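# Flip the gripper housing and reseat it in its tray

## Task

Flip the loose gripper housing over so it is upside down and set it back in its tray. Its two halves must be joined, and at most about a fingernail's width of it may stick out past the tray's open side. The tray is free, so it must end up resting on all four feet on the raised bench top, with no foot hanging more than half off an edge. Anything that stays put only because the robot is holding it does not count. Finish by releasing the part and moving the arms away.

## Robot and tools

ROBOT. Two arms, left_arm and right_arm, face each other across a table. Each has six joints and a parallel gripper. Both arms share one world frame: origin at the table centre, +z up, table surface at z = +0.020 m, and left_arm's base on the +y side. The names left and right do not match the sides of any camera image.

execute_actions. The argument actions is a list holding at most one item. An empty list changes nothing and just reports the current state. A motion item is {"rows": [...], "steps": n}, with n from 1 to 15 (default 15). Each control step lasts 1/30 s and uses one row. If there are fewer rows than steps, the last row repeats. A wait item is {"steps": n} with n up to 300. It sends no command and returns once n steps have passed since the previous result, and your reply time counts toward those steps. The optional boolean pictures turns camera images on or off (default on). A refused call sends the robot nothing.

ROW LAYOUT. Every row has exactly 14 numbers, even when only one arm should move. Numbers 1-6 are left_arm's absolute joint targets in radians, and number 7 is its gripper opening. Numbers 8-14 are the same seven for right_arm. Joint order and stated ranges: waist -3.054..3.054, shoulder 0.000..3.142, elbow 0.000..2.356, wrist pitch -1.571..1.571, wrist yaw -1.571..1.571, wrist roll -3.142..3.142. These are positions to reach, not offsets, and they use the same values as the Joint positions line. A target more than 0.010 rad beyond a range end, and farther out than the joint's last reported angle, gets the call refused. The true ends can differ from the stated ones by up to 0.010 rad. A target beyond the true end is clipped to it, and the result then says "joint sent to its limit". That line may refer to an earlier motion that was still running. If it is missing, the joint may still be at its end.

OPENING. The range is -1 to +1, where +1 is fully open (0.088 m between the pads). Empty fingers close completely at about -0.80; going lower adds nothing. Going from fully open to closed takes at least about 0.5 s.

MOTION. At each step, each joint's target is capped to a fixed distance from its measured angle: 0.211 rad for waist, shoulder and elbow, 0.213 for wrist pitch, 0.267 for wrist yaw, and 0.228 for wrist roll. If a step's targets would move a gripper more than 70 mm, all of that arm's targets are pulled back toward its current angles. Large moves therefore need several calls. Friction can stop a joint short, especially at long reach, and a tiny change may not move it at all. Check Joint positions after every move.

BETWEEN CALLS. The robot keeps heading toward the last row sent while you think or wait. It gives up once everything has been nearly still for a moment, or when a step is HELD. Fingers that are already moving keep going.

RESULT LINES. The state line gives each gripper's end_effector_position (m) and end_effector_quat_wxyz in the world frame, plus linear and angular velocities. The fingers point along the gripper's +x axis and close along its y axis. The reported point sits between the pads, 3-4 cm behind the fingertips, and can be off, more so at long reach. Joint positions and Joint velocities give each arm's six joints, then the pad gap in m. grip_measured is the measured opening on the command scale. It can be off by about 1 mm, and while squeezing a hard part it reads up to about 0.061 below the true opening. "joint command not followed" means the clearance check altered some joint targets; the rest of the row still ran. HELD marks steps where a row, or part of it, was not sent. Joint torques are raw drive outputs, non-zero even in free air. External joint torques estimate outside load and include friction and any held weight; "no reading" means no estimate is available. MOTOR HOT appears from 50 °C. OVER-TEMPERATURE FAULT means a motor reached 95 °C and the arm is being held. If it does not cool within 30-60 s, that arm and its gripper lose power and go limp.

GRASPING. To hold a part, command an opening about 0.07 below grip_measured; a smaller gap gives a lighter grip. Parts thinner than about 3 mm get proportionally less force. Each pad can push about 34-49 N, and the first contact can spike higher. A brief tug on a held part, or a push on a loose object, can happen at any time.

zoom_image. Arguments: camera (cam_high, cam_left_wrist or cam_right_wrist) and region [x0, y0, x1, y1] in that camera's pixels, with (0,0) at top-left. The region can be at most 504x504. It returns a closer view of the latest image. All three cameras are 504x504. Calibration is given per camera as K, distortion D and T_world_to_cam, and results list any camera whose numbers change. The wrist cameras follow their arm's joint readings.

finished_scene. Argument scene: the number of the current scene. It ends the scene for good and reports whether the goal holds. Replying without any tool call also ends everything.

AVOID. Arms colliding or pressing on each other. Contact torque reaching a load limit, which stops that arm for 10 s and drops the rest of the call. Load limits in N m: waist 17.2, shoulder 21.3, elbow 21.3, wrist pitch 5.61, wrist yaw 5.59, wrist roll 5.24, with held weight included. Dropping or slamming the part, hard pushes, tipping the tray, and anything leaving the table. Long holds of a load, which heat the motors. Smooth, economical motion is preferred. At the end, open the gripper and move both arms clear before finishing.

Each tool is called after "Call:" as name(argument=value, ...) on one line, values as JSON.

## Session

Call:
execute_actions(actions=[])

Scene clock: 0.00 s of 5467.00 s.
left_arm: end_effector_position=(+0.3586, +0.2711, +0.2216) grip_measured=+1.000 end_effector_quat_wxyz=(-0.564, +0.613, -0.547, +0.087) end_effector_velocity=(-0.002, +0.001, -0.004) end_effector_angular_velocity=(+0.006, +0.015, +0.007) | right_arm: end_effector_position=(+0.0666, -0.1828, +0.3761) grip_measured=+0.980 end_effector_quat_wxyz=(+0.728, -0.176, +0.205, +0.631) end_effector_velocity=(+0.002, -0.001, -0.003) end_effector_angular_velocity=(-0.012, +0.005, -0.013)
Joint positions: left_arm=[ 1.256  1.098  0.351  0.072  0.618 -1.555  0.088] | right_arm=[-0.042  0.848  0.945 -0.646 -0.076 -0.043  0.087]
Joint velocities: left_arm=[-0.002 -0.002 -0.007 -0.007 -0.007 -0.007  0.   ] | right_arm=[-0.002  0.002 -0.002 -0.007  0.007  0.007 -0.   ]
Joint torques (N m, as the arm reports them, + toward a larger angle): no reading
External joint torques (N m, as the arm's controller estimates them; a push from outside toward a larger angle lowers the number): no reading
Motor temperatures (°C, as the motors report them): left_arm=[22 23 23 24 24 21] | right_arm=[22 24 21 23 24 22]
Heat: left arm: hottest wrist pitch 24 °C (+0.0 °C/min); right arm: hottest shoulder 24 °C (+0.0 °C/min).

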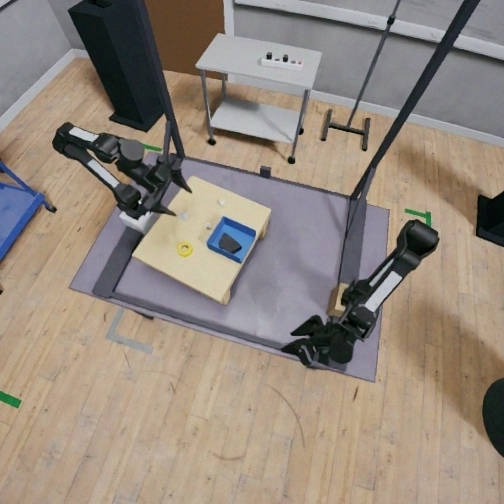

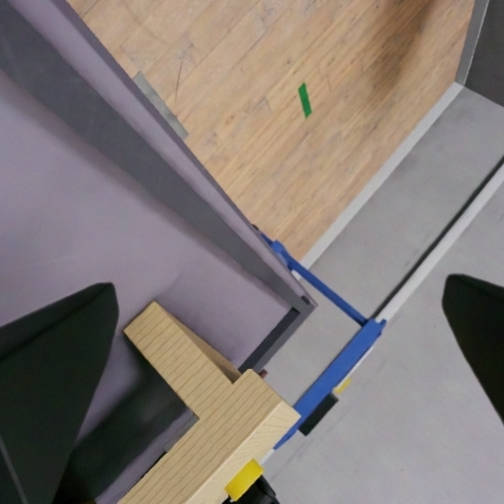

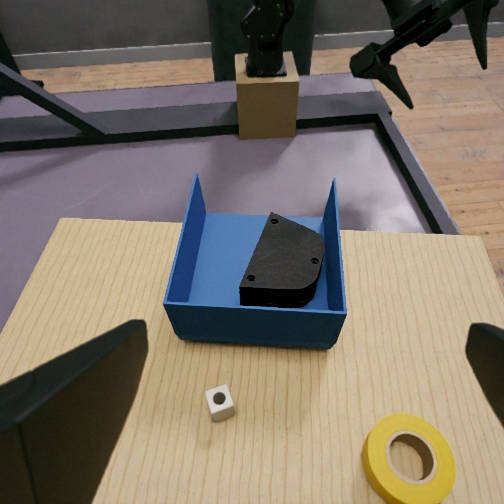

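Call:
zoom_image(camera="cam_high", region=[120, 160, 300, 310])

Call:
zoom_image(camera="cam_right_wrist", region=[140, 160, 380, 360])

Region (120, 160, 300, 310) of cam_high's 504x504 image, scaled by 2.800, with more detail than that image has.

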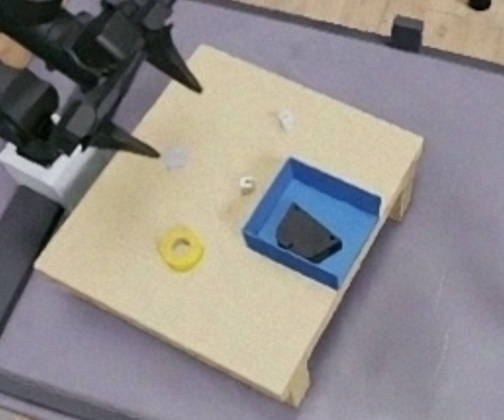

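Region (140, 160, 380, 360) of cam_right_wrist's 504x504 image, scaled by 2.100, with more detail than that image has.

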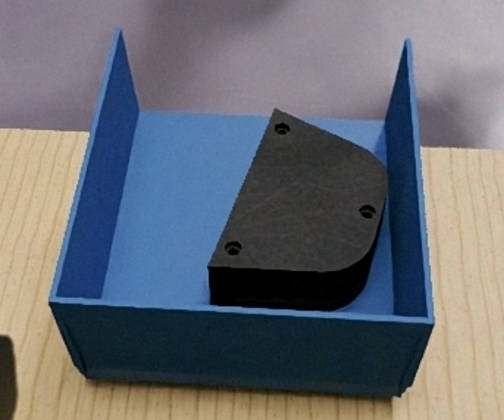

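Call:
execute_actions(actions=[{"rows":[[0,0.7,0.6,-0.2,0,0,1,0,0.848,0.945,-0.646,0,0,1]]}], pictures=false)

Call:
execute_actions(actions=[{"steps":90}])

Scene clock: 22.23 s of 5467.00 s.
left_arm: end_effector_position=(+0.2961, +0.2178, +0.3591) grip_measured=+1.000 end_effector_quat_wxyz=(+0.806, -0.328, +0.341, -0.355) end_effector_velocity=(-0.286, -0.166, +0.001) end_effector_angular_velocity=(+0.792, -1.192, -1.486) | right_arm: end_effector_position=(+0.0668, -0.1827, +0.3759) grip_measured=+0.980 end_effector_quat_wxyz=(+0.740, -0.174, +0.208, +0.615) end_effector_velocity=(-0.001, +0.001, +0.001) end_effector_angular_velocity=(+0.003, -0.024, +0.013)
Joint positions: left_arm=[ 0.674  0.721  0.584 -0.187  0.046 -0.934  0.088] | right_arm=[-0.004  0.848  0.945 -0.646 -0.007 -0.006  0.087]
Joint velocities: left_arm=[-1.355 -0.12  -0.007 -0.125 -0.33   1.399  0.   ] | right_arm=[ 0.007 -0.002 -0.002  0.007  0.007 -0.022  0.   ]
Joint torques (N m, as the arm reports them, + toward a larger angle): left_arm=[-0.63 -1.69  6.51  1.59 -0.14  0.21] | right_arm=[ 0.14 -2.67  6.62  1.93  0.15  0.2 ]
External joint torques (N m, as the arm's controller estimates them; a push from outside toward a larger angle lowers the number): left_arm=[-0.58 -0.55  0.03  0.01 -0.14  0.17] | right_arm=[ 0.15 -0.87 -0.34  0.2   0.16  0.19]
Motor temperatures (°C, as the motors report them): left_arm=[22 23 25 25 24 21] | right_arm=[22 24 24 27 24 22]
Heat: left arm: hottest elbow 25 °C (+2.7 °C/min); right arm: hottest wrist pitch 27 °C (+8.1 °C/min).
Steps of this call (steps 1 to 90: nothing new was sent; then 18.73 s passed at rest; steps 91 to 105: all 15 steps of this action). Readings (joint positions):
91: left_arm=[1.241 1.083 0.364 0.043 0.584 -1.534] | right_arm=[-0.039 0.848 0.945 -0.646 -0.067 -0.040]
92: left_arm=[1.208 1.059 0.382 0.001 0.540 -1.500] | right_arm=[-0.031 0.848 0.945 -0.646 -0.053 -0.032]
94: left_arm=[1.141 0.996 0.433 -0.052 0.462 -1.432] | right_arm=[-0.018 0.848 0.945 -0.646 -0.034 -0.021]
98: left_arm=[0.992 0.849 0.531 -0.131 0.269 -1.271] | right_arm=[-0.008 0.848 0.945 -0.646 -0.015 -0.011]
105: the state above

Scene clock: 25.23 s of 5467.00 s.
left_arm: end_effector_position=(+0.1250, +0.1724, +0.3616) grip_measured=+1.000 end_effector_quat_wxyz=(+0.680, +0.111, +0.112, -0.716) end_effector_velocity=(+0.003, +0.001, -0.001) end_effector_angular_velocity=(+0.002, -0.014, +0.016) | right_arm: end_effector_position=(+0.0668, -0.1827, +0.3759) grip_measured=+0.980 end_effector_quat_wxyz=(+0.741, -0.174, +0.208, +0.615) end_effector_velocity=(+0.001, -0.002, -0.002) end_effector_angular_velocity=(-0.011, -0.021, +0.003)
Joint positions: left_arm=[ 0.003  0.704  0.586 -0.198  0.004 -0.007  0.088] | right_arm=[-0.003  0.848  0.945 -0.646 -0.005 -0.005  0.087]
Joint velocities: left_arm=[-0.002 -0.007 -0.002 -0.007 -0.022  0.007  0.   ] | right_arm=[-0.002 -0.002 -0.002 -0.007  0.007 -0.022 -0.   ]
Joint torques (N m, as the arm reports them, + toward a larger angle): left_arm=[-0.28 -2.12  6.62  1.72 -0.15  0.2 ] | right_arm=[ 0.28 -2.66  6.62  1.93  0.2   0.2 ]
External joint torques (N m, as the arm's controller estimates them; a push from outside toward a larger angle lowers the number): left_arm=[-0.29 -0.87 -0.14  0.07 -0.14  0.19] | right_arm=[ 0.28 -0.88 -0.3   0.21  0.21  0.19]
Motor temperatures (°C, as the motors report them): left_arm=[22 23 26 26 24 21] | right_arm=[22 24 25 27 24 22]
Heat: left arm: hottest elbow 26 °C (+4.8 °C/min); right arm: hottest wrist pitch 27 °C (+7.1 °C/min).
Steps of this call (steps 1 to 45: the robot went on to your last target; steps 46 to 90: nothing new was sent). Readings (joint positions):
1: left_arm=[0.629 0.718 0.584 -0.190 0.037 -0.886] | right_arm=[-0.004 0.848 0.945 -0.646 -0.006 -0.006]
2: left_arm=[0.584 0.716 0.584 -0.193 0.029 -0.838] | right_arm=[-0.004 0.848 0.945 -0.646 -0.006 -0.006]
4: left_arm=[0.493 0.712 0.584 -0.194 0.019 -0.741] | right_arm=[-0.004 0.848 0.945 -0.646 -0.006 -0.006]
8: left_arm=[0.312 0.707 0.585 -0.197 0.009 -0.550] | right_arm=[-0.003 0.848 0.945 -0.646 -0.005 -0.005]
90: the state above
All arms were judged still, so your last target was given up. Only a new action makes them travel on or press farther. Fingers that are still opening or closing keep moving.
camera_calibration (this result's frames):
cam_left_wrist: T_world_to_cam=[[-0.996444, 0.0842418, 0.0016392, 0.121155], [0.053204, 0.644165, -0.763034, 0.183814], [-0.0653353, -0.760234, -0.646356, 0.45136], [0, 0, 0, 1]] pos_world=[0.140435, 0.214526, 0.431797]
cam_right_wrist: T_world_to_cam=[[0.986208, -0.165168, -0.0106082, -0.0772843], [-0.133783, -0.757797, -0.638629, 0.146061], [0.0974421, 0.63124, -0.769442, 0.478734], [0, 0, 0, 1]] pos_world=[0.0491101, -0.204277, 0.460816]

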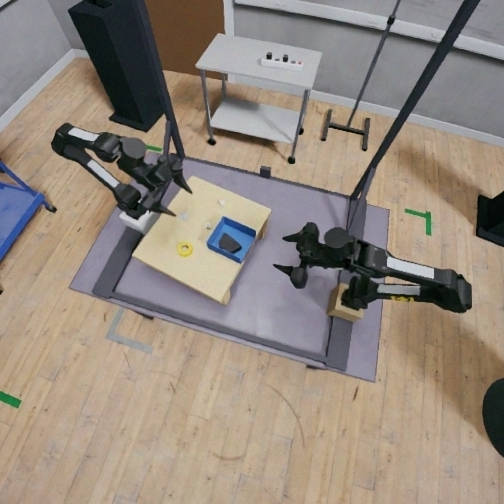

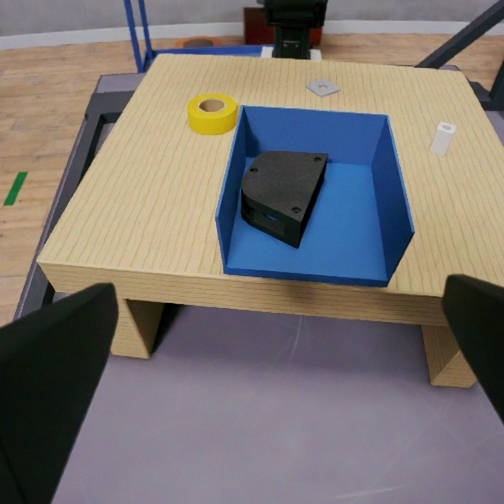

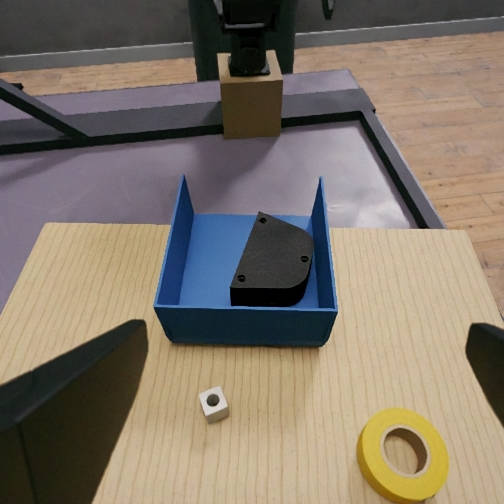

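Call:
execute_actions(actions=[{"rows":[[0,0.7,0.6,-0.2,0,0,1,0,1.864,2.03,-1.366,0,0,1]]}], pictures=false)

Call:
execute_actions(actions=[{"steps":60}])

Scene clock: 42.80 s of 5467.00 s.
left_arm: end_effector_position=(+0.1249, +0.1725, +0.3617) grip_measured=+1.000 end_effector_quat_wxyz=(+0.680, +0.111, +0.111, -0.716) end_effector_velocity=(+0.000, +0.001, -0.002) end_effector_angular_velocity=(+0.008, +0.004, +0.007) | right_arm: end_effector_position=(+0.0756, -0.1367, +0.3616) grip_measured=+0.980 end_effector_quat_wxyz=(+0.644, -0.348, +0.421, +0.536) end_effector_velocity=(+0.044, +0.216, +0.000) end_effector_angular_velocity=(-0.516, +0.096, -0.012)
Joint positions: left_arm=[ 0.003  0.704  0.586 -0.198  0.004 -0.007  0.088] | right_arm=[-0.003  1.469  1.596 -1.283 -0.005 -0.005  0.087]
Joint velocities: left_arm=[-0.002 -0.002 -0.002 -0.007 -0.007 -0.007  0.   ] | right_arm=[-0.002  1.258  1.311 -0.579  0.007  0.007 -0.   ]
Joint torques (N m, as the arm reports them, + toward a larger angle): left_arm=[-0.35 -2.09  6.63  1.73 -0.13  0.2 ] | right_arm=[ 0.31 -4.8   6.9   1.1   0.18  0.2 ]
External joint torques (N m, as the arm's controller estimates them; a push from outside toward a larger angle lowers the number): left_arm=[-0.36 -0.83 -0.15  0.06 -0.12  0.19] | right_arm=[ 0.32  0.33  0.64 -0.04  0.19  0.2 ]
Motor temperatures (°C, as the motors report them): left_arm=[22 23 28 27 24 21] | right_arm=[22 24 26 28 24 22]
Heat: left arm: hottest elbow 28 °C (+5.6 °C/min); right arm: hottest wrist pitch 28 °C (+5.6 °C/min).
Steps of this call (steps 1 to 90: nothing new was sent; then 14.07 s passed at rest; steps 91 to 105: all 15 steps of this action). Readings (joint positions):
91: left_arm=[0.003 0.704 0.586 -0.198 0.004 -0.007] | right_arm=[-0.003 0.867 0.967 -0.683 -0.005 -0.005]
92: left_arm=[0.003 0.704 0.586 -0.198 0.004 -0.007] | right_arm=[-0.003 0.902 1.011 -0.737 -0.005 -0.005]
94: left_arm=[0.003 0.704 0.586 -0.198 0.004 -0.007] | right_arm=[-0.003 0.994 1.106 -0.815 -0.005 -0.005]
98: left_arm=[0.003 0.704 0.586 -0.198 0.004 -0.007] | right_arm=[-0.003 1.170 1.285 -1.000 -0.005 -0.005]
105: the state above

Scene clock: 44.80 s of 5467.00 s.
left_arm: end_effector_position=(+0.1249, +0.1725, +0.3617) grip_measured=+1.000 end_effector_quat_wxyz=(+0.680, +0.111, +0.111, -0.716) end_effector_velocity=(+0.002, +0.001, -0.002) end_effector_angular_velocity=(+0.008, +0.004, +0.012) | right_arm: end_effector_position=(+0.0923, -0.0506, +0.3625) grip_measured=+0.980 end_effector_quat_wxyz=(+0.638, -0.356, +0.430, +0.531) end_effector_velocity=(+0.002, -0.002, -0.000) end_effector_angular_velocity=(-0.009, -0.008, +0.002)
Joint positions: left_arm=[ 0.003  0.704  0.586 -0.198  0.004 -0.007  0.088] | right_arm=[-0.003  1.845  2.023 -1.363 -0.005 -0.005  0.087]
Joint velocities: left_arm=[ 0.002 -0.002 -0.002 -0.007 -0.007 -0.007  0.   ] | right_arm=[-0.002 -0.002 -0.002 -0.007  0.007 -0.007 -0.   ]
Joint torques (N m, as the arm reports them, + toward a larger angle): left_arm=[-0.51 -2.08  6.65  1.76 -0.14  0.17] | right_arm=[ 0.36 -7.44  6.56  0.85  0.2   0.19]
External joint torques (N m, as the arm's controller estimates them; a push from outside toward a larger angle lowers the number): left_arm=[-0.52 -0.83 -0.11  0.1  -0.13  0.17] | right_arm=[ 0.42  0.73  0.53 -0.15  0.21  0.19]
Motor temperatures (°C, as the motors report them): left_arm=[22 23 29 27 24 21] | right_arm=[22 25 26 28 24 22]
Heat: left arm: hottest elbow 29 °C (+6.7 °C/min); right arm: hottest wrist pitch 28 °C (+5.4 °C/min).
Steps of this call (steps 1 to 45: the robot went on to your last target; steps 46 to 60: nothing new was sent). Readings (joint positions):
1: left_arm=[0.003 0.704 0.586 -0.198 0.004 -0.007] | right_arm=[-0.003 1.511 1.640 -1.301 -0.005 -0.005]
2: left_arm=[0.003 0.704 0.586 -0.198 0.004 -0.007] | right_arm=[-0.003 1.553 1.685 -1.315 -0.005 -0.005]
4: left_arm=[0.003 0.704 0.586 -0.198 0.004 -0.007] | right_arm=[-0.003 1.637 1.775 -1.335 -0.005 -0.005]
8: left_arm=[0.003 0.704 0.586 -0.198 0.004 -0.007] | right_arm=[-0.003 1.779 1.932 -1.348 -0.005 -0.005]
60: the state above
All arms were judged still, so your last target was given up. Only a new action makes them travel on or press farther. Fingers that are still opening or closing keep moving.
camera_calibration (this result's frames):
cam_left_wrist: T_world_to_cam=[[-0.996402, 0.0847408, 0.00126277, 0.121093], [0.0537885, 0.643833, -0.763273, 0.183928], [-0.0654934, -0.760459, -0.646074, 0.451416], [0, 0, 0, 1]] pos_world=[0.140329, 0.214603, 0.431883]
cam_right_wrist: T_world_to_cam=[[0.984053, -0.176259, -0.0239062, -0.0762607], [-0.177352, -0.982549, -0.0560673, 0.0224872], [-0.0136066, 0.059413, -0.998141, 0.446793], [0, 0, 0, 1]] pos_world=[0.0851121, -0.0178922, 0.4454]

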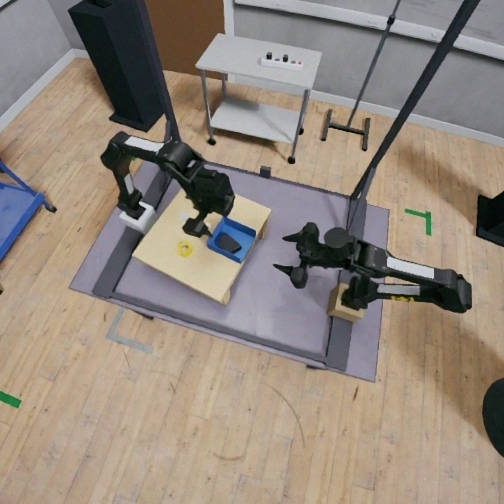

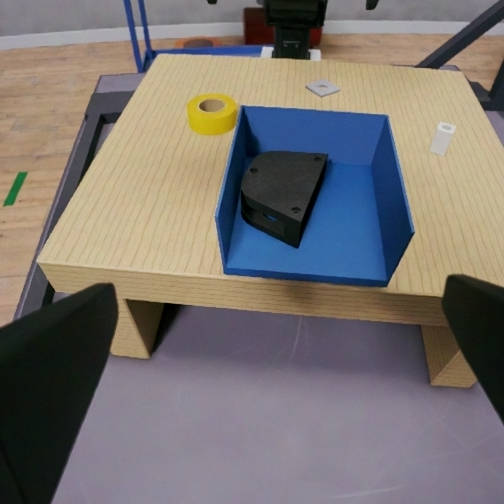

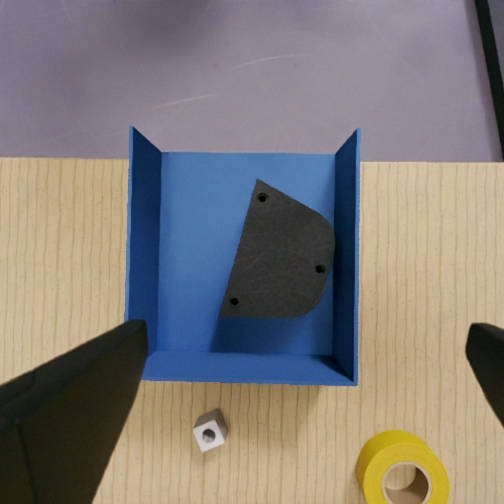

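Call:
execute_actions(actions=[{"rows":[[0,0.7,0.6,-0.2,0,0,1,0,2.13,2.165,-1.44,0,0.26,0.6]]}], pictures=false)

Call:
execute_actions(actions=[{"steps":40}])

Scene clock: 52.83 s of 5467.00 s.
left_arm: end_effector_position=(+0.1249, +0.1725, +0.3617) grip_measured=+1.000 end_effector_quat_wxyz=(+0.680, +0.111, +0.111, -0.716) end_effector_velocity=(-0.001, +0.000, -0.003) end_effector_angular_velocity=(+0.012, +0.004, +0.002) | right_arm: end_effector_position=(+0.0984, -0.0182, +0.2885) grip_measured=+0.611 end_effector_quat_wxyz=(+0.635, -0.332, +0.554, +0.423) end_effector_velocity=(+0.004, +0.020, +0.040) end_effector_angular_velocity=(+0.142, +0.004, -0.054)
Joint positions: left_arm=[ 0.003  0.704  0.586 -0.198  0.004 -0.007  0.088] | right_arm=[-0.002  2.116  2.155 -1.436 -0.005  0.249  0.069]
Joint velocities: left_arm=[-0.007  0.002 -0.002 -0.007 -0.007 -0.007  0.   ] | right_arm=[-0.007  0.002  0.149 -0.007 -0.022  0.051 -0.003]
Joint torques (N m, as the arm reports them, + toward a larger angle): left_arm=[-0.4  -2.16  6.52  1.72 -0.16  0.19] | right_arm=[  0.2  -10.05   5.55   0.5    0.21   0.22]
External joint torques (N m, as the arm's controller estimates them; a push from outside toward a larger angle lowers the number): left_arm=[-0.42 -0.93 -0.27  0.05 -0.15  0.18] | right_arm=[ 0.32 -0.34 -0.11 -0.12  0.2   0.22]
Motor temperatures (°C, as the motors report them): left_arm=[22 23 29 28 24 21] | right_arm=[22 26 27 28 24 22]
Heat: left arm: hottest elbow 29 °C (+5.7 °C/min); right arm: hottest wrist pitch 28 °C (+4.5 °C/min).
Steps of this call (steps 1 to 90: nothing new was sent; then 4.53 s passed at rest; steps 91 to 105: all 15 steps of this action). Readings (joint positions):
91: left_arm=[0.003 0.704 0.586 -0.198 0.004 -0.007] | right_arm=[-0.003 1.864 2.040 -1.383 -0.005 0.028]
92: left_arm=[0.003 0.704 0.586 -0.198 0.004 -0.007] | right_arm=[-0.002 1.894 2.075 -1.398 -0.005 0.080]
94: left_arm=[0.003 0.704 0.586 -0.198 0.004 -0.007] | right_arm=[-0.002 1.960 2.126 -1.402 -0.005 0.152]
98: left_arm=[0.003 0.704 0.586 -0.198 0.004 -0.007] | right_arm=[-0.002 2.076 2.141 -1.428 -0.005 0.219]
105: the state above

Scene clock: 54.17 s of 5467.00 s.
left_arm: end_effector_position=(+0.1249, +0.1725, +0.3617) grip_measured=+1.000 end_effector_quat_wxyz=(+0.680, +0.111, +0.111, -0.716) end_effector_velocity=(+0.000, +0.001, -0.002) end_effector_angular_velocity=(+0.008, +0.004, +0.007) | right_arm: end_effector_position=(+0.0985, -0.0177, +0.2901) grip_measured=+0.603 end_effector_quat_wxyz=(+0.637, -0.329, +0.554, +0.423) end_effector_velocity=(-0.002, -0.001, -0.001) end_effector_angular_velocity=(-0.003, +0.021, +0.009)
Joint positions: left_arm=[ 0.003  0.704  0.586 -0.198  0.004 -0.007  0.088] | right_arm=[-0.002  2.116  2.161 -1.438 -0.005  0.255  0.069]
Joint velocities: left_arm=[-0.002 -0.002 -0.002 -0.007 -0.007 -0.007  0.   ] | right_arm=[-0.002  0.002  0.002 -0.007 -0.022 -0.007 -0.   ]
Joint torques (N m, as the arm reports them, + toward a larger angle): left_arm=[-0.37 -2.19  6.65  1.73 -0.16  0.17] | right_arm=[ 0.22 -9.94  6.05  0.47  0.22  0.2 ]
External joint torques (N m, as the arm's controller estimates them; a push from outside toward a larger angle lowers the number): left_arm=[-0.36 -0.91 -0.17  0.05 -0.16  0.16] | right_arm=[ 0.2   0.    0.12 -0.18  0.22  0.2 ]
Motor temperatures (°C, as the motors report them): left_arm=[22 23 29 28 24 21] | right_arm=[22 26 27 28 24 22]
Heat: left arm: hottest elbow 29 °C (+5.5 °C/min); right arm: hottest wrist pitch 28 °C (+4.4 °C/min).
Steps of this call (steps 1 to 15: the robot went on to your last target; steps 16 to 40: nothing new was sent). Readings (joint positions):
1: left_arm=[0.003 0.704 0.586 -0.198 0.004 -0.007] | right_arm=[-0.002 2.116 2.159 -1.436 -0.005 0.250]
2: left_arm=[0.003 0.704 0.586 -0.198 0.004 -0.007] | right_arm=[-0.002 2.116 2.160 -1.436 -0.005 0.251]
4: left_arm=[0.003 0.704 0.586 -0.198 0.004 -0.007] | right_arm=[-0.002 2.116 2.160 -1.437 -0.005 0.253]
8: left_arm=[0.003 0.704 0.586 -0.198 0.004 -0.007] | right_arm=[-0.002 2.116 2.160 -1.438 -0.005 0.254]
40: the state above
All arms were judged still, so your last target was given up. Only a new action makes them travel on or press farther. Fingers that are still opening or closing keep moving.
camera_calibration (this result's frames):
cam_left_wrist: T_world_to_cam=[[-0.996402, 0.0847408, 0.00126277, 0.121093], [0.0537885, 0.643833, -0.763273, 0.183928], [-0.0654934, -0.760459, -0.646074, 0.451416], [0, 0, 0, 1]] pos_world=[0.140329, 0.214603, 0.431883]
cam_right_wrist: T_world_to_cam=[[0.903221, -0.423153, -0.0716432, -0.0608436], [-0.408722, -0.899027, 0.157153, 0.0143187], [-0.130909, -0.112662, -0.984972, 0.377283], [0, 0, 0, 1]] pos_world=[0.110197, 0.0296321, 0.365004]

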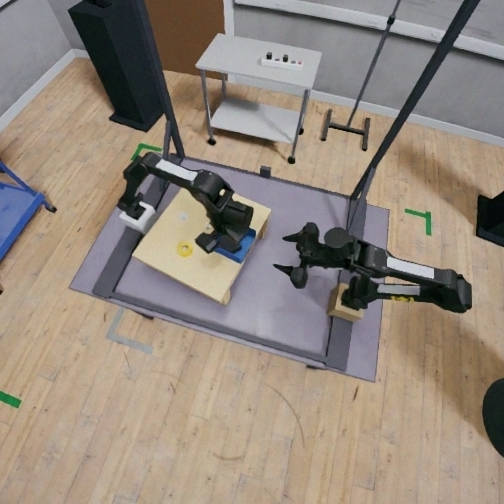

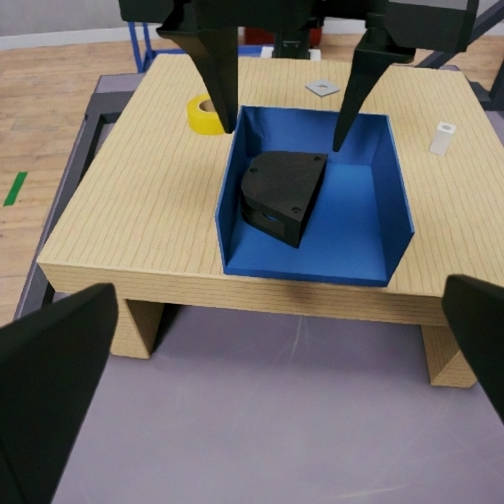

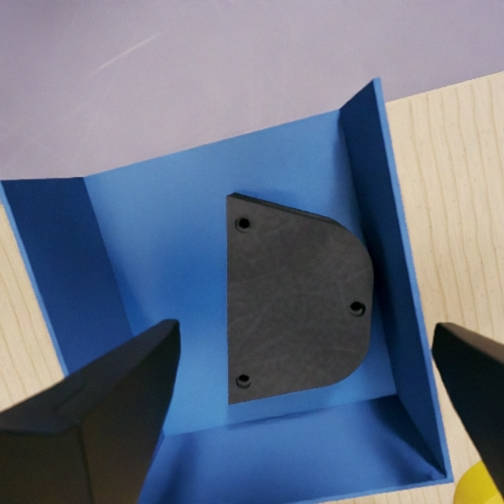

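Call:
execute_actions(actions=[{"rows":[[0,0.7,0.6,-0.2,0,0,1,0.006,2.02,1.818,-1.195,0,0.26,0.6]]}], pictures=false)

Call:
execute_actions(actions=[{"steps":30}])

Scene clock: 61.13 s of 5467.00 s.
left_arm: end_effector_position=(+0.1249, +0.1725, +0.3617) grip_measured=+1.000 end_effector_quat_wxyz=(+0.680, +0.111, +0.111, -0.716) end_effector_velocity=(-0.001, +0.002, -0.005) end_effector_angular_velocity=(+0.021, -0.010, -0.003) | right_arm: end_effector_position=(+0.0939, -0.0280, +0.2456) grip_measured=+0.603 end_effector_quat_wxyz=(+0.639, -0.331, +0.549, +0.425) end_effector_velocity=(+0.001, +0.006, -0.002) end_effector_angular_velocity=(+0.027, +0.001, +0.006)
Joint positions: left_arm=[ 0.003  0.704  0.586 -0.198  0.004 -0.007  0.088] | right_arm=[ 0.006  2.02   1.836 -1.202  0.002  0.255  0.069]
Joint velocities: left_arm=[-0.007 -0.002 -0.002 -0.022 -0.007  0.007  0.   ] | right_arm=[-0.002  0.002 -0.007  0.037 -0.007 -0.007 -0.   ]
Joint torques (N m, as the arm reports them, + toward a larger angle): left_arm=[-0.32 -2.16  6.53  1.71 -0.14  0.17] | right_arm=[ -0.02 -10.56   4.33   0.78  -0.02   0.21]
External joint torques (N m, as the arm's controller estimates them; a push from outside toward a larger angle lowers the number): left_arm=[-0.31 -0.88 -0.24  0.05 -0.14  0.16] | right_arm=[ 0.   -0.98 -1.72  0.14 -0.04  0.21]
Motor temperatures (°C, as the motors report them): left_arm=[22 23 30 28 24 21] | right_arm=[22 28 27 27 24 22]
Heat: left arm: hottest elbow 30 °C (+6.1 °C/min); right arm: hottest shoulder 28 °C (+4.1 °C/min).
Steps of this call (steps 1 to 90: nothing new was sent; then 3.47 s passed at rest; steps 91 to 105: all 15 steps of this action). Readings (joint positions):
91: left_arm=[0.003 0.704 0.586 -0.198 0.004 -0.007] | right_arm=[-0.002 2.109 2.138 -1.409 -0.005 0.255]
92: left_arm=[0.003 0.704 0.586 -0.198 0.004 -0.007] | right_arm=[-0.002 2.091 2.095 -1.356 -0.005 0.255]
94: left_arm=[0.003 0.704 0.586 -0.198 0.004 -0.007] | right_arm=[0.000 2.064 2.013 -1.288 -0.000 0.255]
98: left_arm=[0.003 0.704 0.586 -0.198 0.004 -0.007] | right_arm=[0.001 2.020 1.901 -1.234 0.004 0.255]
105: the state above

Scene clock: 62.13 s of 5467.00 s.
left_arm: end_effector_position=(+0.1249, +0.1725, +0.3617) grip_measured=+1.000 end_effector_quat_wxyz=(+0.680, +0.111, +0.111, -0.716) end_effector_velocity=(-0.002, +0.001, -0.002) end_effector_angular_velocity=(+0.008, +0.009, -0.007) | right_arm: end_effector_position=(+0.0939, -0.0283, +0.2438) grip_measured=+0.603 end_effector_quat_wxyz=(+0.639, -0.331, +0.550, +0.425) end_effector_velocity=(-0.002, +0.001, +0.001) end_effector_angular_velocity=(+0.008, +0.004, +0.011)
Joint positions: left_arm=[ 0.003  0.704  0.586 -0.198  0.004 -0.007  0.088] | right_arm=[ 0.006  2.02   1.829 -1.197  0.002  0.255  0.069]
Joint velocities: left_arm=[-0.002 -0.002 -0.002 -0.007  0.007 -0.007  0.   ] | right_arm=[ 0.002 -0.002 -0.002  0.007 -0.007 -0.007 -0.   ]
Joint torques (N m, as the arm reports them, + toward a larger angle): left_arm=[-0.24 -1.98  6.65  1.74 -0.17  0.15] | right_arm=[  0.05 -10.89   4.62   0.81  -0.05   0.18]
External joint torques (N m, as the arm's controller estimates them; a push from outside toward a larger angle lowers the number): left_arm=[-0.22 -0.72 -0.14  0.07 -0.17  0.15] | right_arm=[-0.01 -1.25 -1.63  0.12 -0.05  0.19]
Motor temperatures (°C, as the motors report them): left_arm=[22 23 30 28 24 21] | right_arm=[22 28 27 27 24 22]
Heat: left arm: hottest elbow 30 °C (+6.1 °C/min); right arm: hottest shoulder 28 °C (+4.1 °C/min).
Steps of this call (steps 1 to 15: the robot went on to your last target; steps 16 to 30: nothing new was sent). Readings (joint positions):
1: left_arm=[0.003 0.704 0.586 -0.198 0.004 -0.007] | right_arm=[0.006 2.020 1.836 -1.201 0.002 0.255]
2: left_arm=[0.003 0.704 0.586 -0.198 0.004 -0.007] | right_arm=[0.006 2.020 1.835 -1.200 0.002 0.255]
4: left_arm=[0.003 0.704 0.586 -0.198 0.004 -0.007] | right_arm=[0.006 2.020 1.832 -1.198 0.002 0.255]
8: left_arm=[0.003 0.704 0.586 -0.198 0.004 -0.007] | right_arm=[0.006 2.020 1.830 -1.197 0.002 0.255]
30: the state above
All arms were judged still, so your last target was given up. Only a new action makes them travel on or press farther. Fingers that are still opening or closing keep moving.
camera_calibration (this result's frames):
cam_left_wrist: T_world_to_cam=[[-0.996402, 0.0847408, 0.00126277, 0.121093], [0.0537885, 0.643833, -0.763273, 0.183928], [-0.0654934, -0.760459, -0.646074, 0.451416], [0, 0, 0, 1]] pos_world=[0.140329, 0.214603, 0.431883]
cam_right_wrist: T_world_to_cam=[[0.906587, -0.416764, -0.0663906, -0.0658673], [-0.403766, -0.902342, 0.150839, 0.011149], [-0.122771, -0.109942, -0.986326, 0.329564], [0, 0, 0, 1]] pos_world=[0.104677, 0.0188421, 0.319003]

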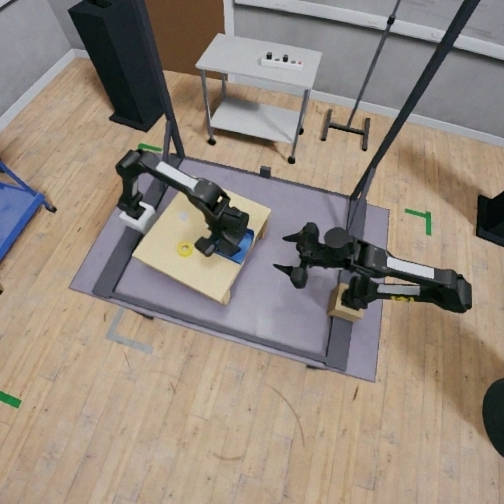

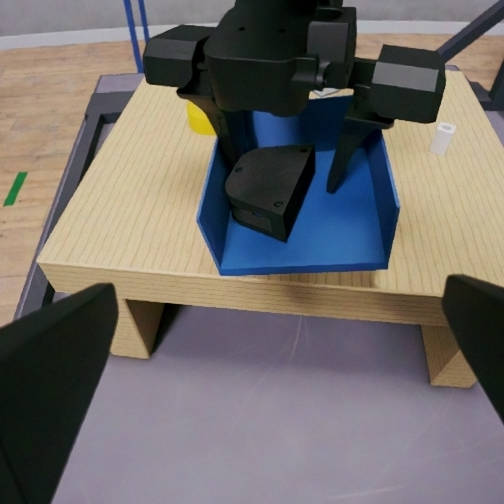

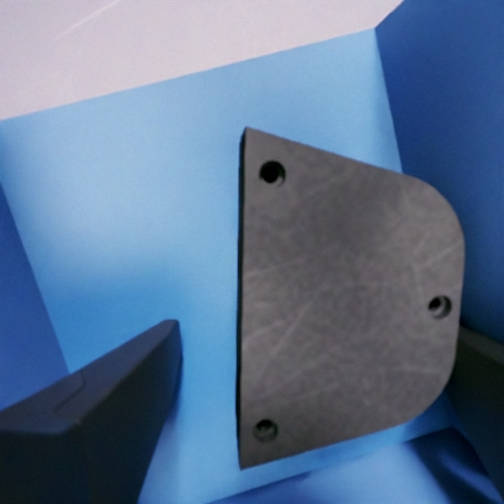

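Call:
execute_actions(actions=[{"rows":[[0,0.7,0.6,-0.2,0,0,1,0.02,2.02,1.83,-1.195,0,0.27,0.6],[0,0.7,0.6,-0.2,0,0,1,0.03,2.02,1.83,-1.195,0,0.28,0.6],[0,0.7,0.6,-0.2,0,0,1,0.04,2.02,1.83,-1.195,0,0.29,0.6],[0,0.7,0.6,-0.2,0,0,1,0.05,2.02,1.83,-1.195,0,0.30,0.6]]}])

Scene clock: 68.87 s of 5467.00 s.
left_arm: end_effector_position=(+0.1249, +0.1725, +0.3617) grip_measured=+1.000 end_effector_quat_wxyz=(+0.680, +0.111, +0.111, -0.716) end_effector_velocity=(+0.000, +0.001, -0.002) end_effector_angular_velocity=(+0.008, +0.004, +0.007) | right_arm: end_effector_position=(+0.0764, -0.0253, +0.2438) grip_measured=+0.603 end_effector_quat_wxyz=(+0.636, -0.330, +0.551, +0.428) end_effector_velocity=(-0.001, -0.003, -0.001) end_effector_angular_velocity=(-0.011, +0.010, -0.008)
Joint positions: left_arm=[ 0.003  0.704  0.586 -0.198  0.004 -0.007  0.088] | right_arm=[ 0.048  2.02   1.829 -1.196  0.002  0.293  0.069]
Joint velocities: left_arm=[-0.002 -0.002 -0.002 -0.007 -0.007 -0.007  0.   ] | right_arm=[-0.002 -0.002 -0.007 -0.007 -0.007  0.007  0.   ]
Joint torques (N m, as the arm reports them, + toward a larger angle): left_arm=[-0.29 -2.12  6.61  1.75 -0.16  0.17] | right_arm=[  0.26 -10.82   5.8    0.82  -0.03   0.21]
External joint torques (N m, as the arm's controller estimates them; a push from outside toward a larger angle lowers the number): left_arm=[-0.29 -0.88 -0.16  0.09 -0.16  0.16] | right_arm=[ 0.25 -1.28 -0.37  0.15 -0.04  0.21]
Motor temperatures (°C, as the motors report them): left_arm=[22 23 31 28 24 21] | right_arm=[22 30 27 27 24 22]
Heat: left arm: hottest elbow 31 °C (+6.0 °C/min); right arm: hottest shoulder 30 °C (+5.0 °C/min).
Steps of this call (steps 1 to 90: nothing new was sent; then 3.23 s passed at rest; steps 91 to 105: all 15 steps of this action). Readings (joint positions):
91: left_arm=[0.003 0.704 0.586 -0.198 0.004 -0.007] | right_arm=[0.006 2.020 1.829 -1.196 0.002 0.256]
92: left_arm=[0.003 0.704 0.586 -0.198 0.004 -0.007] | right_arm=[0.008 2.020 1.829 -1.196 0.002 0.260]
94: left_arm=[0.003 0.704 0.586 -0.198 0.004 -0.007] | right_arm=[0.017 2.020 1.829 -1.196 0.002 0.271]
98: left_arm=[0.003 0.704 0.586 -0.198 0.004 -0.007] | right_arm=[0.042 2.020 1.829 -1.196 0.002 0.286]
105: the state above
camera_calibration (this result's frames):
cam_left_wrist: T_world_to_cam=[[-0.996402, 0.0847408, 0.00126277, 0.121093], [0.0537885, 0.643833, -0.763273, 0.183928], [-0.0654934, -0.760459, -0.646074, 0.451416], [0, 0, 0, 1]] pos_world=[0.140329, 0.214603, 0.431883]
cam_right_wrist: T_world_to_cam=[[0.907803, -0.41296, -0.0732004, -0.0471265], [-0.399059, -0.904214, 0.15215, 0.00601904], [-0.129021, -0.108911, -0.985643, 0.328093], [0, 0, 0, 1]] pos_world=[0.0875143, 0.021714, 0.319017]

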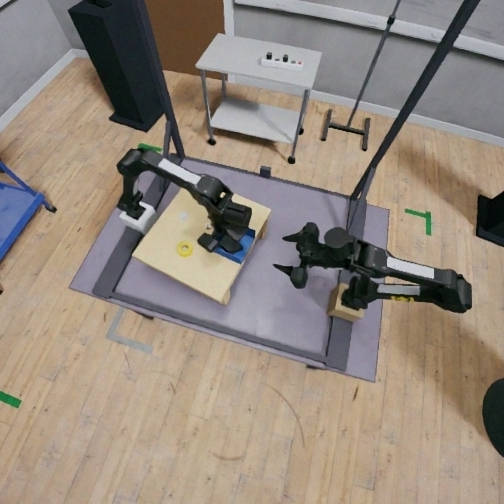

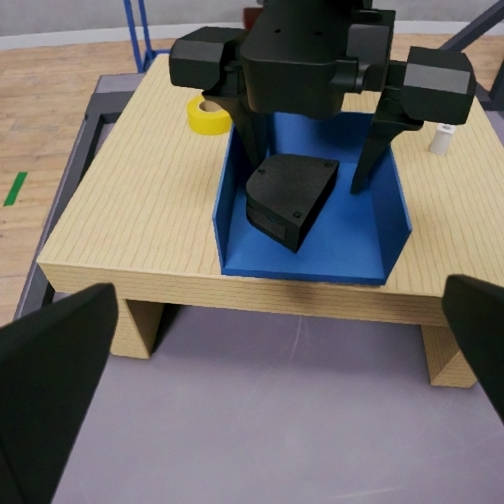

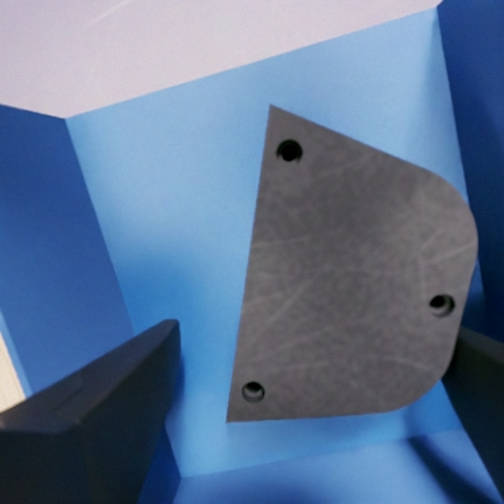

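Call:
execute_actions(actions=[{"rows":[[0,0.7,0.6,-0.2,0,0,1,0.047,2.045,1.865,-1.21,0,0.30,0.6],[0,0.7,0.6,-0.2,0,0,1,0.047,2.045,1.865,-1.21,0,0.30,0.6],[0,0.7,0.6,-0.2,0,0,1,0.047,2.045,1.865,-1.21,0,0.30,0.6],[0,0.7,0.6,-0.2,0,0,1,0.044,2.07,1.90,-1.225,0,0.30,0.6],[0,0.7,0.6,-0.2,0,0,1,0.044,2.07,1.90,-1.225,0,0.30,0.6],[0,0.7,0.6,-0.2,0,0,1,0.044,2.07,1.90,-1.225,0,0.30,0.6],[0,0.7,0.6,-0.2,0,0,1,0.041,2.095,1.935,-1.24,0,0.30,0.6],[0,0.7,0.6,-0.2,0,0,1,0.041,2.095,1.935,-1.24,0,0.30,0.6],[0,0.7,0.6,-0.2,0,0,1,0.041,2.095,1.935,-1.24,0,0.30,0.6],[0,0.7,0.6,-0.2,0,0,1,0.038,2.125,1.975,-1.254,0,0.30,0.6]]}], pictures=false)

Call:
execute_actions(actions=[{"steps":15}])

Scene clock: 79.77 s of 5467.00 s.
left_arm: end_effector_position=(+0.1249, +0.1725, +0.3617) grip_measured=+1.000 end_effector_quat_wxyz=(+0.680, +0.111, +0.111, -0.716) end_effector_velocity=(+0.000, +0.001, -0.006) end_effector_angular_velocity=(+0.027, +0.003, +0.007) | right_arm: end_effector_position=(+0.0814, -0.0095, +0.2473) grip_measured=+0.603 end_effector_quat_wxyz=(+0.638, -0.328, +0.552, +0.425) end_effector_velocity=(+0.008, +0.008, -0.020) end_effector_angular_velocity=(-0.064, +0.015, -0.009)
Joint positions: left_arm=[ 0.003  0.704  0.586 -0.198  0.004 -0.007  0.088] | right_arm=[ 0.041  2.094  1.953 -1.246  0.002  0.295  0.069]
Joint velocities: left_arm=[-0.002  0.002 -0.002 -0.022 -0.007 -0.007  0.   ] | right_arm=[-0.017  0.1    0.085 -0.051 -0.007 -0.007 -0.   ]
Joint torques (N m, as the arm reports them, + toward a larger angle): left_arm=[-0.46 -2.03  6.55  1.72 -0.2   0.16] | right_arm=[-0.2  -9.24  6.74  0.49 -0.04  0.21]
External joint torques (N m, as the arm's controller estimates them; a push from outside toward a larger angle lowers the number): left_arm=[-0.46 -0.79 -0.22  0.05 -0.2   0.16] | right_arm=[-0.26  1.17  0.34 -0.19 -0.04  0.22]
Motor temperatures (°C, as the motors report them): left_arm=[22 23 31 29 24 21] | right_arm=[22 32 27 27 24 22]
Heat: left arm: hottest elbow 31 °C (+6.0 °C/min); right arm: hottest shoulder 32 °C (+6.0 °C/min).
Steps of this call (steps 1 to 15: the robot went on to your last target; steps 16 to 90: nothing new was sent; then 7.40 s passed at rest; steps 91 to 105: all 15 steps of this action). Readings (joint positions):
91: left_arm=[0.003 0.704 0.586 -0.198 0.004 -0.007] | right_arm=[0.048 2.020 1.831 -1.197 0.002 0.295]
92: left_arm=[0.003 0.704 0.586 -0.198 0.004 -0.007] | right_arm=[0.048 2.020 1.835 -1.198 0.002 0.295]
94: left_arm=[0.003 0.704 0.586 -0.198 0.004 -0.007] | right_arm=[0.048 2.023 1.847 -1.206 0.002 0.295]
98: left_arm=[0.003 0.704 0.586 -0.198 0.004 -0.007] | right_arm=[0.047 2.042 1.893 -1.222 0.002 0.295]
105: the state above

Scene clock: 80.27 s of 5467.00 s.
left_arm: end_effector_position=(+0.1249, +0.1725, +0.3617) grip_measured=+1.000 end_effector_quat_wxyz=(+0.680, +0.111, +0.111, -0.716) end_effector_velocity=(+0.003, +0.002, -0.005) end_effector_angular_velocity=(+0.022, -0.001, +0.021) | right_arm: end_effector_position=(+0.0820, -0.0077, +0.2480) grip_measured=+0.603 end_effector_quat_wxyz=(+0.638, -0.327, +0.552, +0.425) end_effector_velocity=(-0.000, -0.002, -0.002) end_effector_angular_velocity=(-0.011, +0.008, +0.006)
Joint positions: left_arm=[ 0.003  0.704  0.586 -0.198  0.004 -0.007  0.088] | right_arm=[ 0.041  2.102  1.967 -1.251  0.002  0.295  0.069]
Joint velocities: left_arm=[-0.002 -0.002 -0.002 -0.022 -0.022 -0.007  0.   ] | right_arm=[-0.002  0.002 -0.002 -0.007 -0.007 -0.007 -0.   ]
Joint torques (N m, as the arm reports them, + toward a larger angle): left_arm=[-0.36 -2.03  6.64  1.72 -0.18  0.18] | right_arm=[-0.2  -9.    6.75  0.43 -0.04  0.19]
External joint torques (N m, as the arm's controller estimates them; a push from outside toward a larger angle lowers the number): left_arm=[-0.37 -0.81 -0.05  0.08 -0.17  0.18] | right_arm=[-0.2   1.11  0.57 -0.25 -0.05  0.2 ]
Motor temperatures (°C, as the motors report them): left_arm=[22 23 31 29 24 21] | right_arm=[22 33 27 26 24 22]
Heat: left arm: hottest elbow 31 °C (+6.1 °C/min); right arm: hottest shoulder 33 °C (+7.1 °C/min).
Steps of this call (steps 1 to 15: the robot went on to your last target). Readings (joint positions):
1: left_arm=[0.003 0.704 0.586 -0.198 0.004 -0.007] | right_arm=[0.041 2.097 1.956 -1.247 0.002 0.295]
2: left_arm=[0.003 0.704 0.586 -0.198 0.004 -0.007] | right_arm=[0.041 2.099 1.958 -1.248 0.002 0.295]
4: left_arm=[0.003 0.704 0.586 -0.198 0.004 -0.007] | right_arm=[0.041 2.101 1.962 -1.250 0.002 0.295]
8: left_arm=[0.003 0.704 0.586 -0.198 0.004 -0.007] | right_arm=[0.041 2.101 1.966 -1.251 0.002 0.295]
15: the state above
camera_calibration (this result's frames):
cam_left_wrist: T_world_to_cam=[[-0.996402, 0.0847408, 0.00126277, 0.121093], [0.0537885, 0.643833, -0.763273, 0.183928], [-0.0654934, -0.760459, -0.646074, 0.451416], [0, 0, 0, 1]] pos_world=[0.140329, 0.214603, 0.431883]
cam_right_wrist: T_world_to_cam=[[0.904312, -0.420427, -0.0738991, -0.0442163], [-0.406602, -0.901079, 0.150771, 0.0245289], [-0.129977, -0.106296, -0.985803, 0.334926], [0, 0, 0, 1]] pos_world=[0.0934915, 0.0391141, 0.323205]

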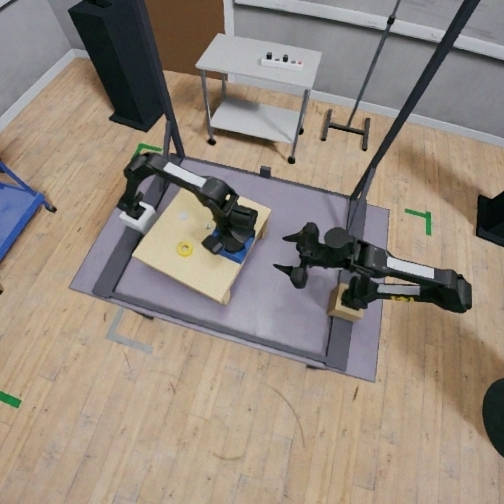

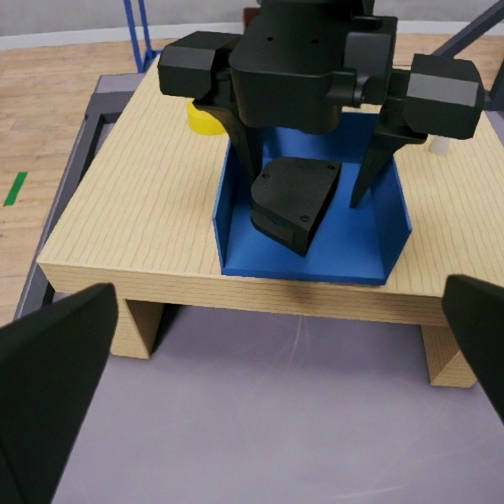

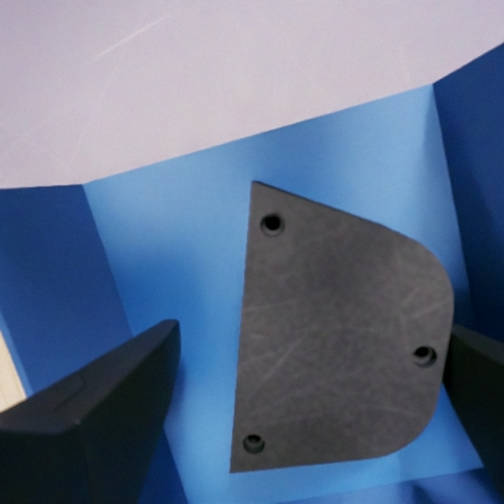

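Good. Close lightly, lowering a bit.

Call:
execute_actions(actions=[{"rows":[[0,0.7,0.6,-0.2,0,0,1,0.041,2.135,1.967,-1.24,0,0.30,0.5],[0,0.7,0.6,-0.2,0,0,1,0.041,2.135,1.967,-1.24,0,0.30,0.45],[0,0.7,0.6,-0.2,0,0,1,0.041,2.135,1.967,-1.24,0,0.30,0.4],[0,0.7,0.6,-0.2,0,0,1,0.041,2.135,1.967,-1.24,0,0.30,0.35],[0,0.7,0.6,-0.2,0,0,1,0.041,2.135,1.967,-1.24,0,0.30,0.3],[0,0.7,0.6,-0.2,0,0,1,0.041,2.135,1.967,-1.24,0,0.30,0.25]]}])

Scene clock: 83.53 s of 5467.00 s.
left_arm: end_effector_position=(+0.1249, +0.1725, +0.3617) grip_measured=+1.000 end_effector_quat_wxyz=(+0.680, +0.111, +0.111, -0.716) end_effector_velocity=(+0.004, +0.002, -0.004) end_effector_angular_velocity=(+0.017, -0.001, +0.026) | right_arm: end_effector_position=(+0.0823, -0.0053, +0.2439) grip_measured=+0.267 end_effector_quat_wxyz=(+0.638, -0.328, +0.552, +0.425) end_effector_velocity=(-0.000, -0.002, -0.002) end_effector_angular_velocity=(-0.011, +0.010, -0.008)
Joint positions: left_arm=[ 0.003  0.704  0.586 -0.198  0.004 -0.007  0.088] | right_arm=[ 0.041  2.112  1.968 -1.242  0.002  0.295  0.052]
Joint velocities: left_arm=[ 0.002 -0.007 -0.002 -0.022 -0.022 -0.007  0.   ] | right_arm=[-0.002  0.002 -0.002 -0.007 -0.007  0.007 -0.006]
Joint torques (N m, as the arm reports them, + toward a larger angle): left_arm=[-0.24 -1.99  6.61  1.7  -0.17  0.18] | right_arm=[ 0.07 -9.02  5.68  0.87 -0.02  0.2 ]
External joint torques (N m, as the arm's controller estimates them; a push from outside toward a larger angle lowers the number): left_arm=[-0.25 -0.73 -0.13  0.05 -0.16  0.17] | right_arm=[ 0.09  1.09 -0.46  0.19 -0.04  0.2 ]
Motor temperatures (°C, as the motors report them): left_arm=[22 23 31 29 24 21] | right_arm=[22 33 27 26 24 22]
Heat: left arm: hottest elbow 31 °C (+5.0 °C/min); right arm: hottest shoulder 33 °C (+6.0 °C/min).
Steps of this call (steps 1 to 15: the robot went on to your last target; steps 16 to 83: nothing new was sent; steps 84 to 98: all 15 steps of this action). Readings (joint positions):
84: left_arm=[0.003 0.704 0.586 -0.198 0.004 -0.007] | right_arm=[0.041 2.103 1.968 -1.251 0.002 0.295]
85: left_arm=[0.003 0.704 0.586 -0.198 0.004 -0.007] | right_arm=[0.041 2.104 1.968 -1.251 0.002 0.295]
87: left_arm=[0.003 0.704 0.586 -0.198 0.004 -0.007] | right_arm=[0.041 2.106 1.968 -1.247 0.002 0.295]
91: left_arm=[0.003 0.704 0.586 -0.198 0.004 -0.007] | right_arm=[0.041 2.112 1.968 -1.244 0.002 0.295]
98: the state above
camera_calibration (this result's frames):
cam_left_wrist: T_world_to_cam=[[-0.996402, 0.0847408, 0.00126277, 0.121093], [0.0537885, 0.643833, -0.763273, 0.183928], [-0.0654934, -0.760459, -0.646074, 0.451416], [0, 0, 0, 1]] pos_world=[0.140329, 0.214603, 0.431883]
cam_right_wrist: T_world_to_cam=[[0.9043, -0.42051, -0.0735755, -0.0439057], [-0.406577, -0.900907, 0.151859, 0.0271965], [-0.130143, -0.107412, -0.98566, 0.331188], [0, 0, 0, 1]] pos_world=[0.0938632, 0.0416124, 0.319078]

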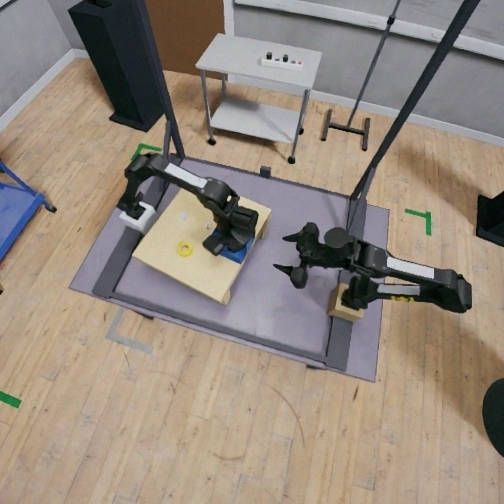

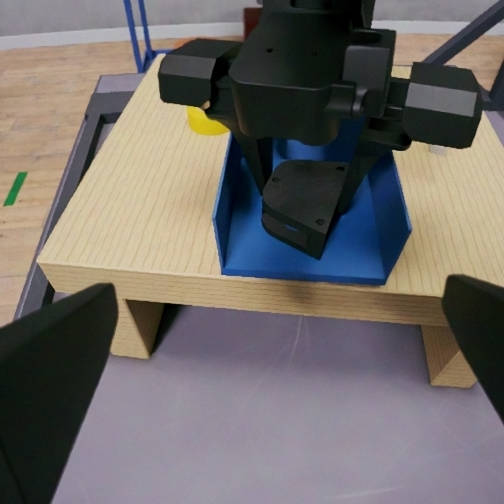

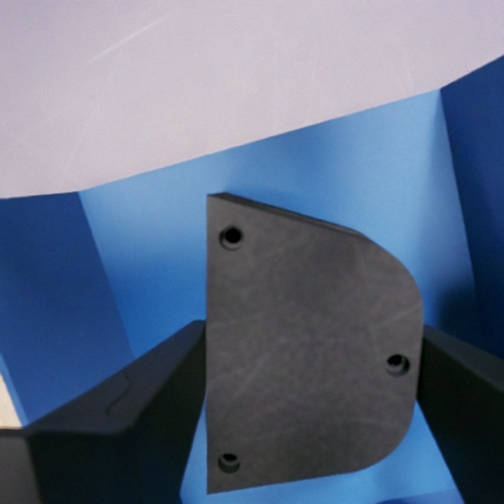

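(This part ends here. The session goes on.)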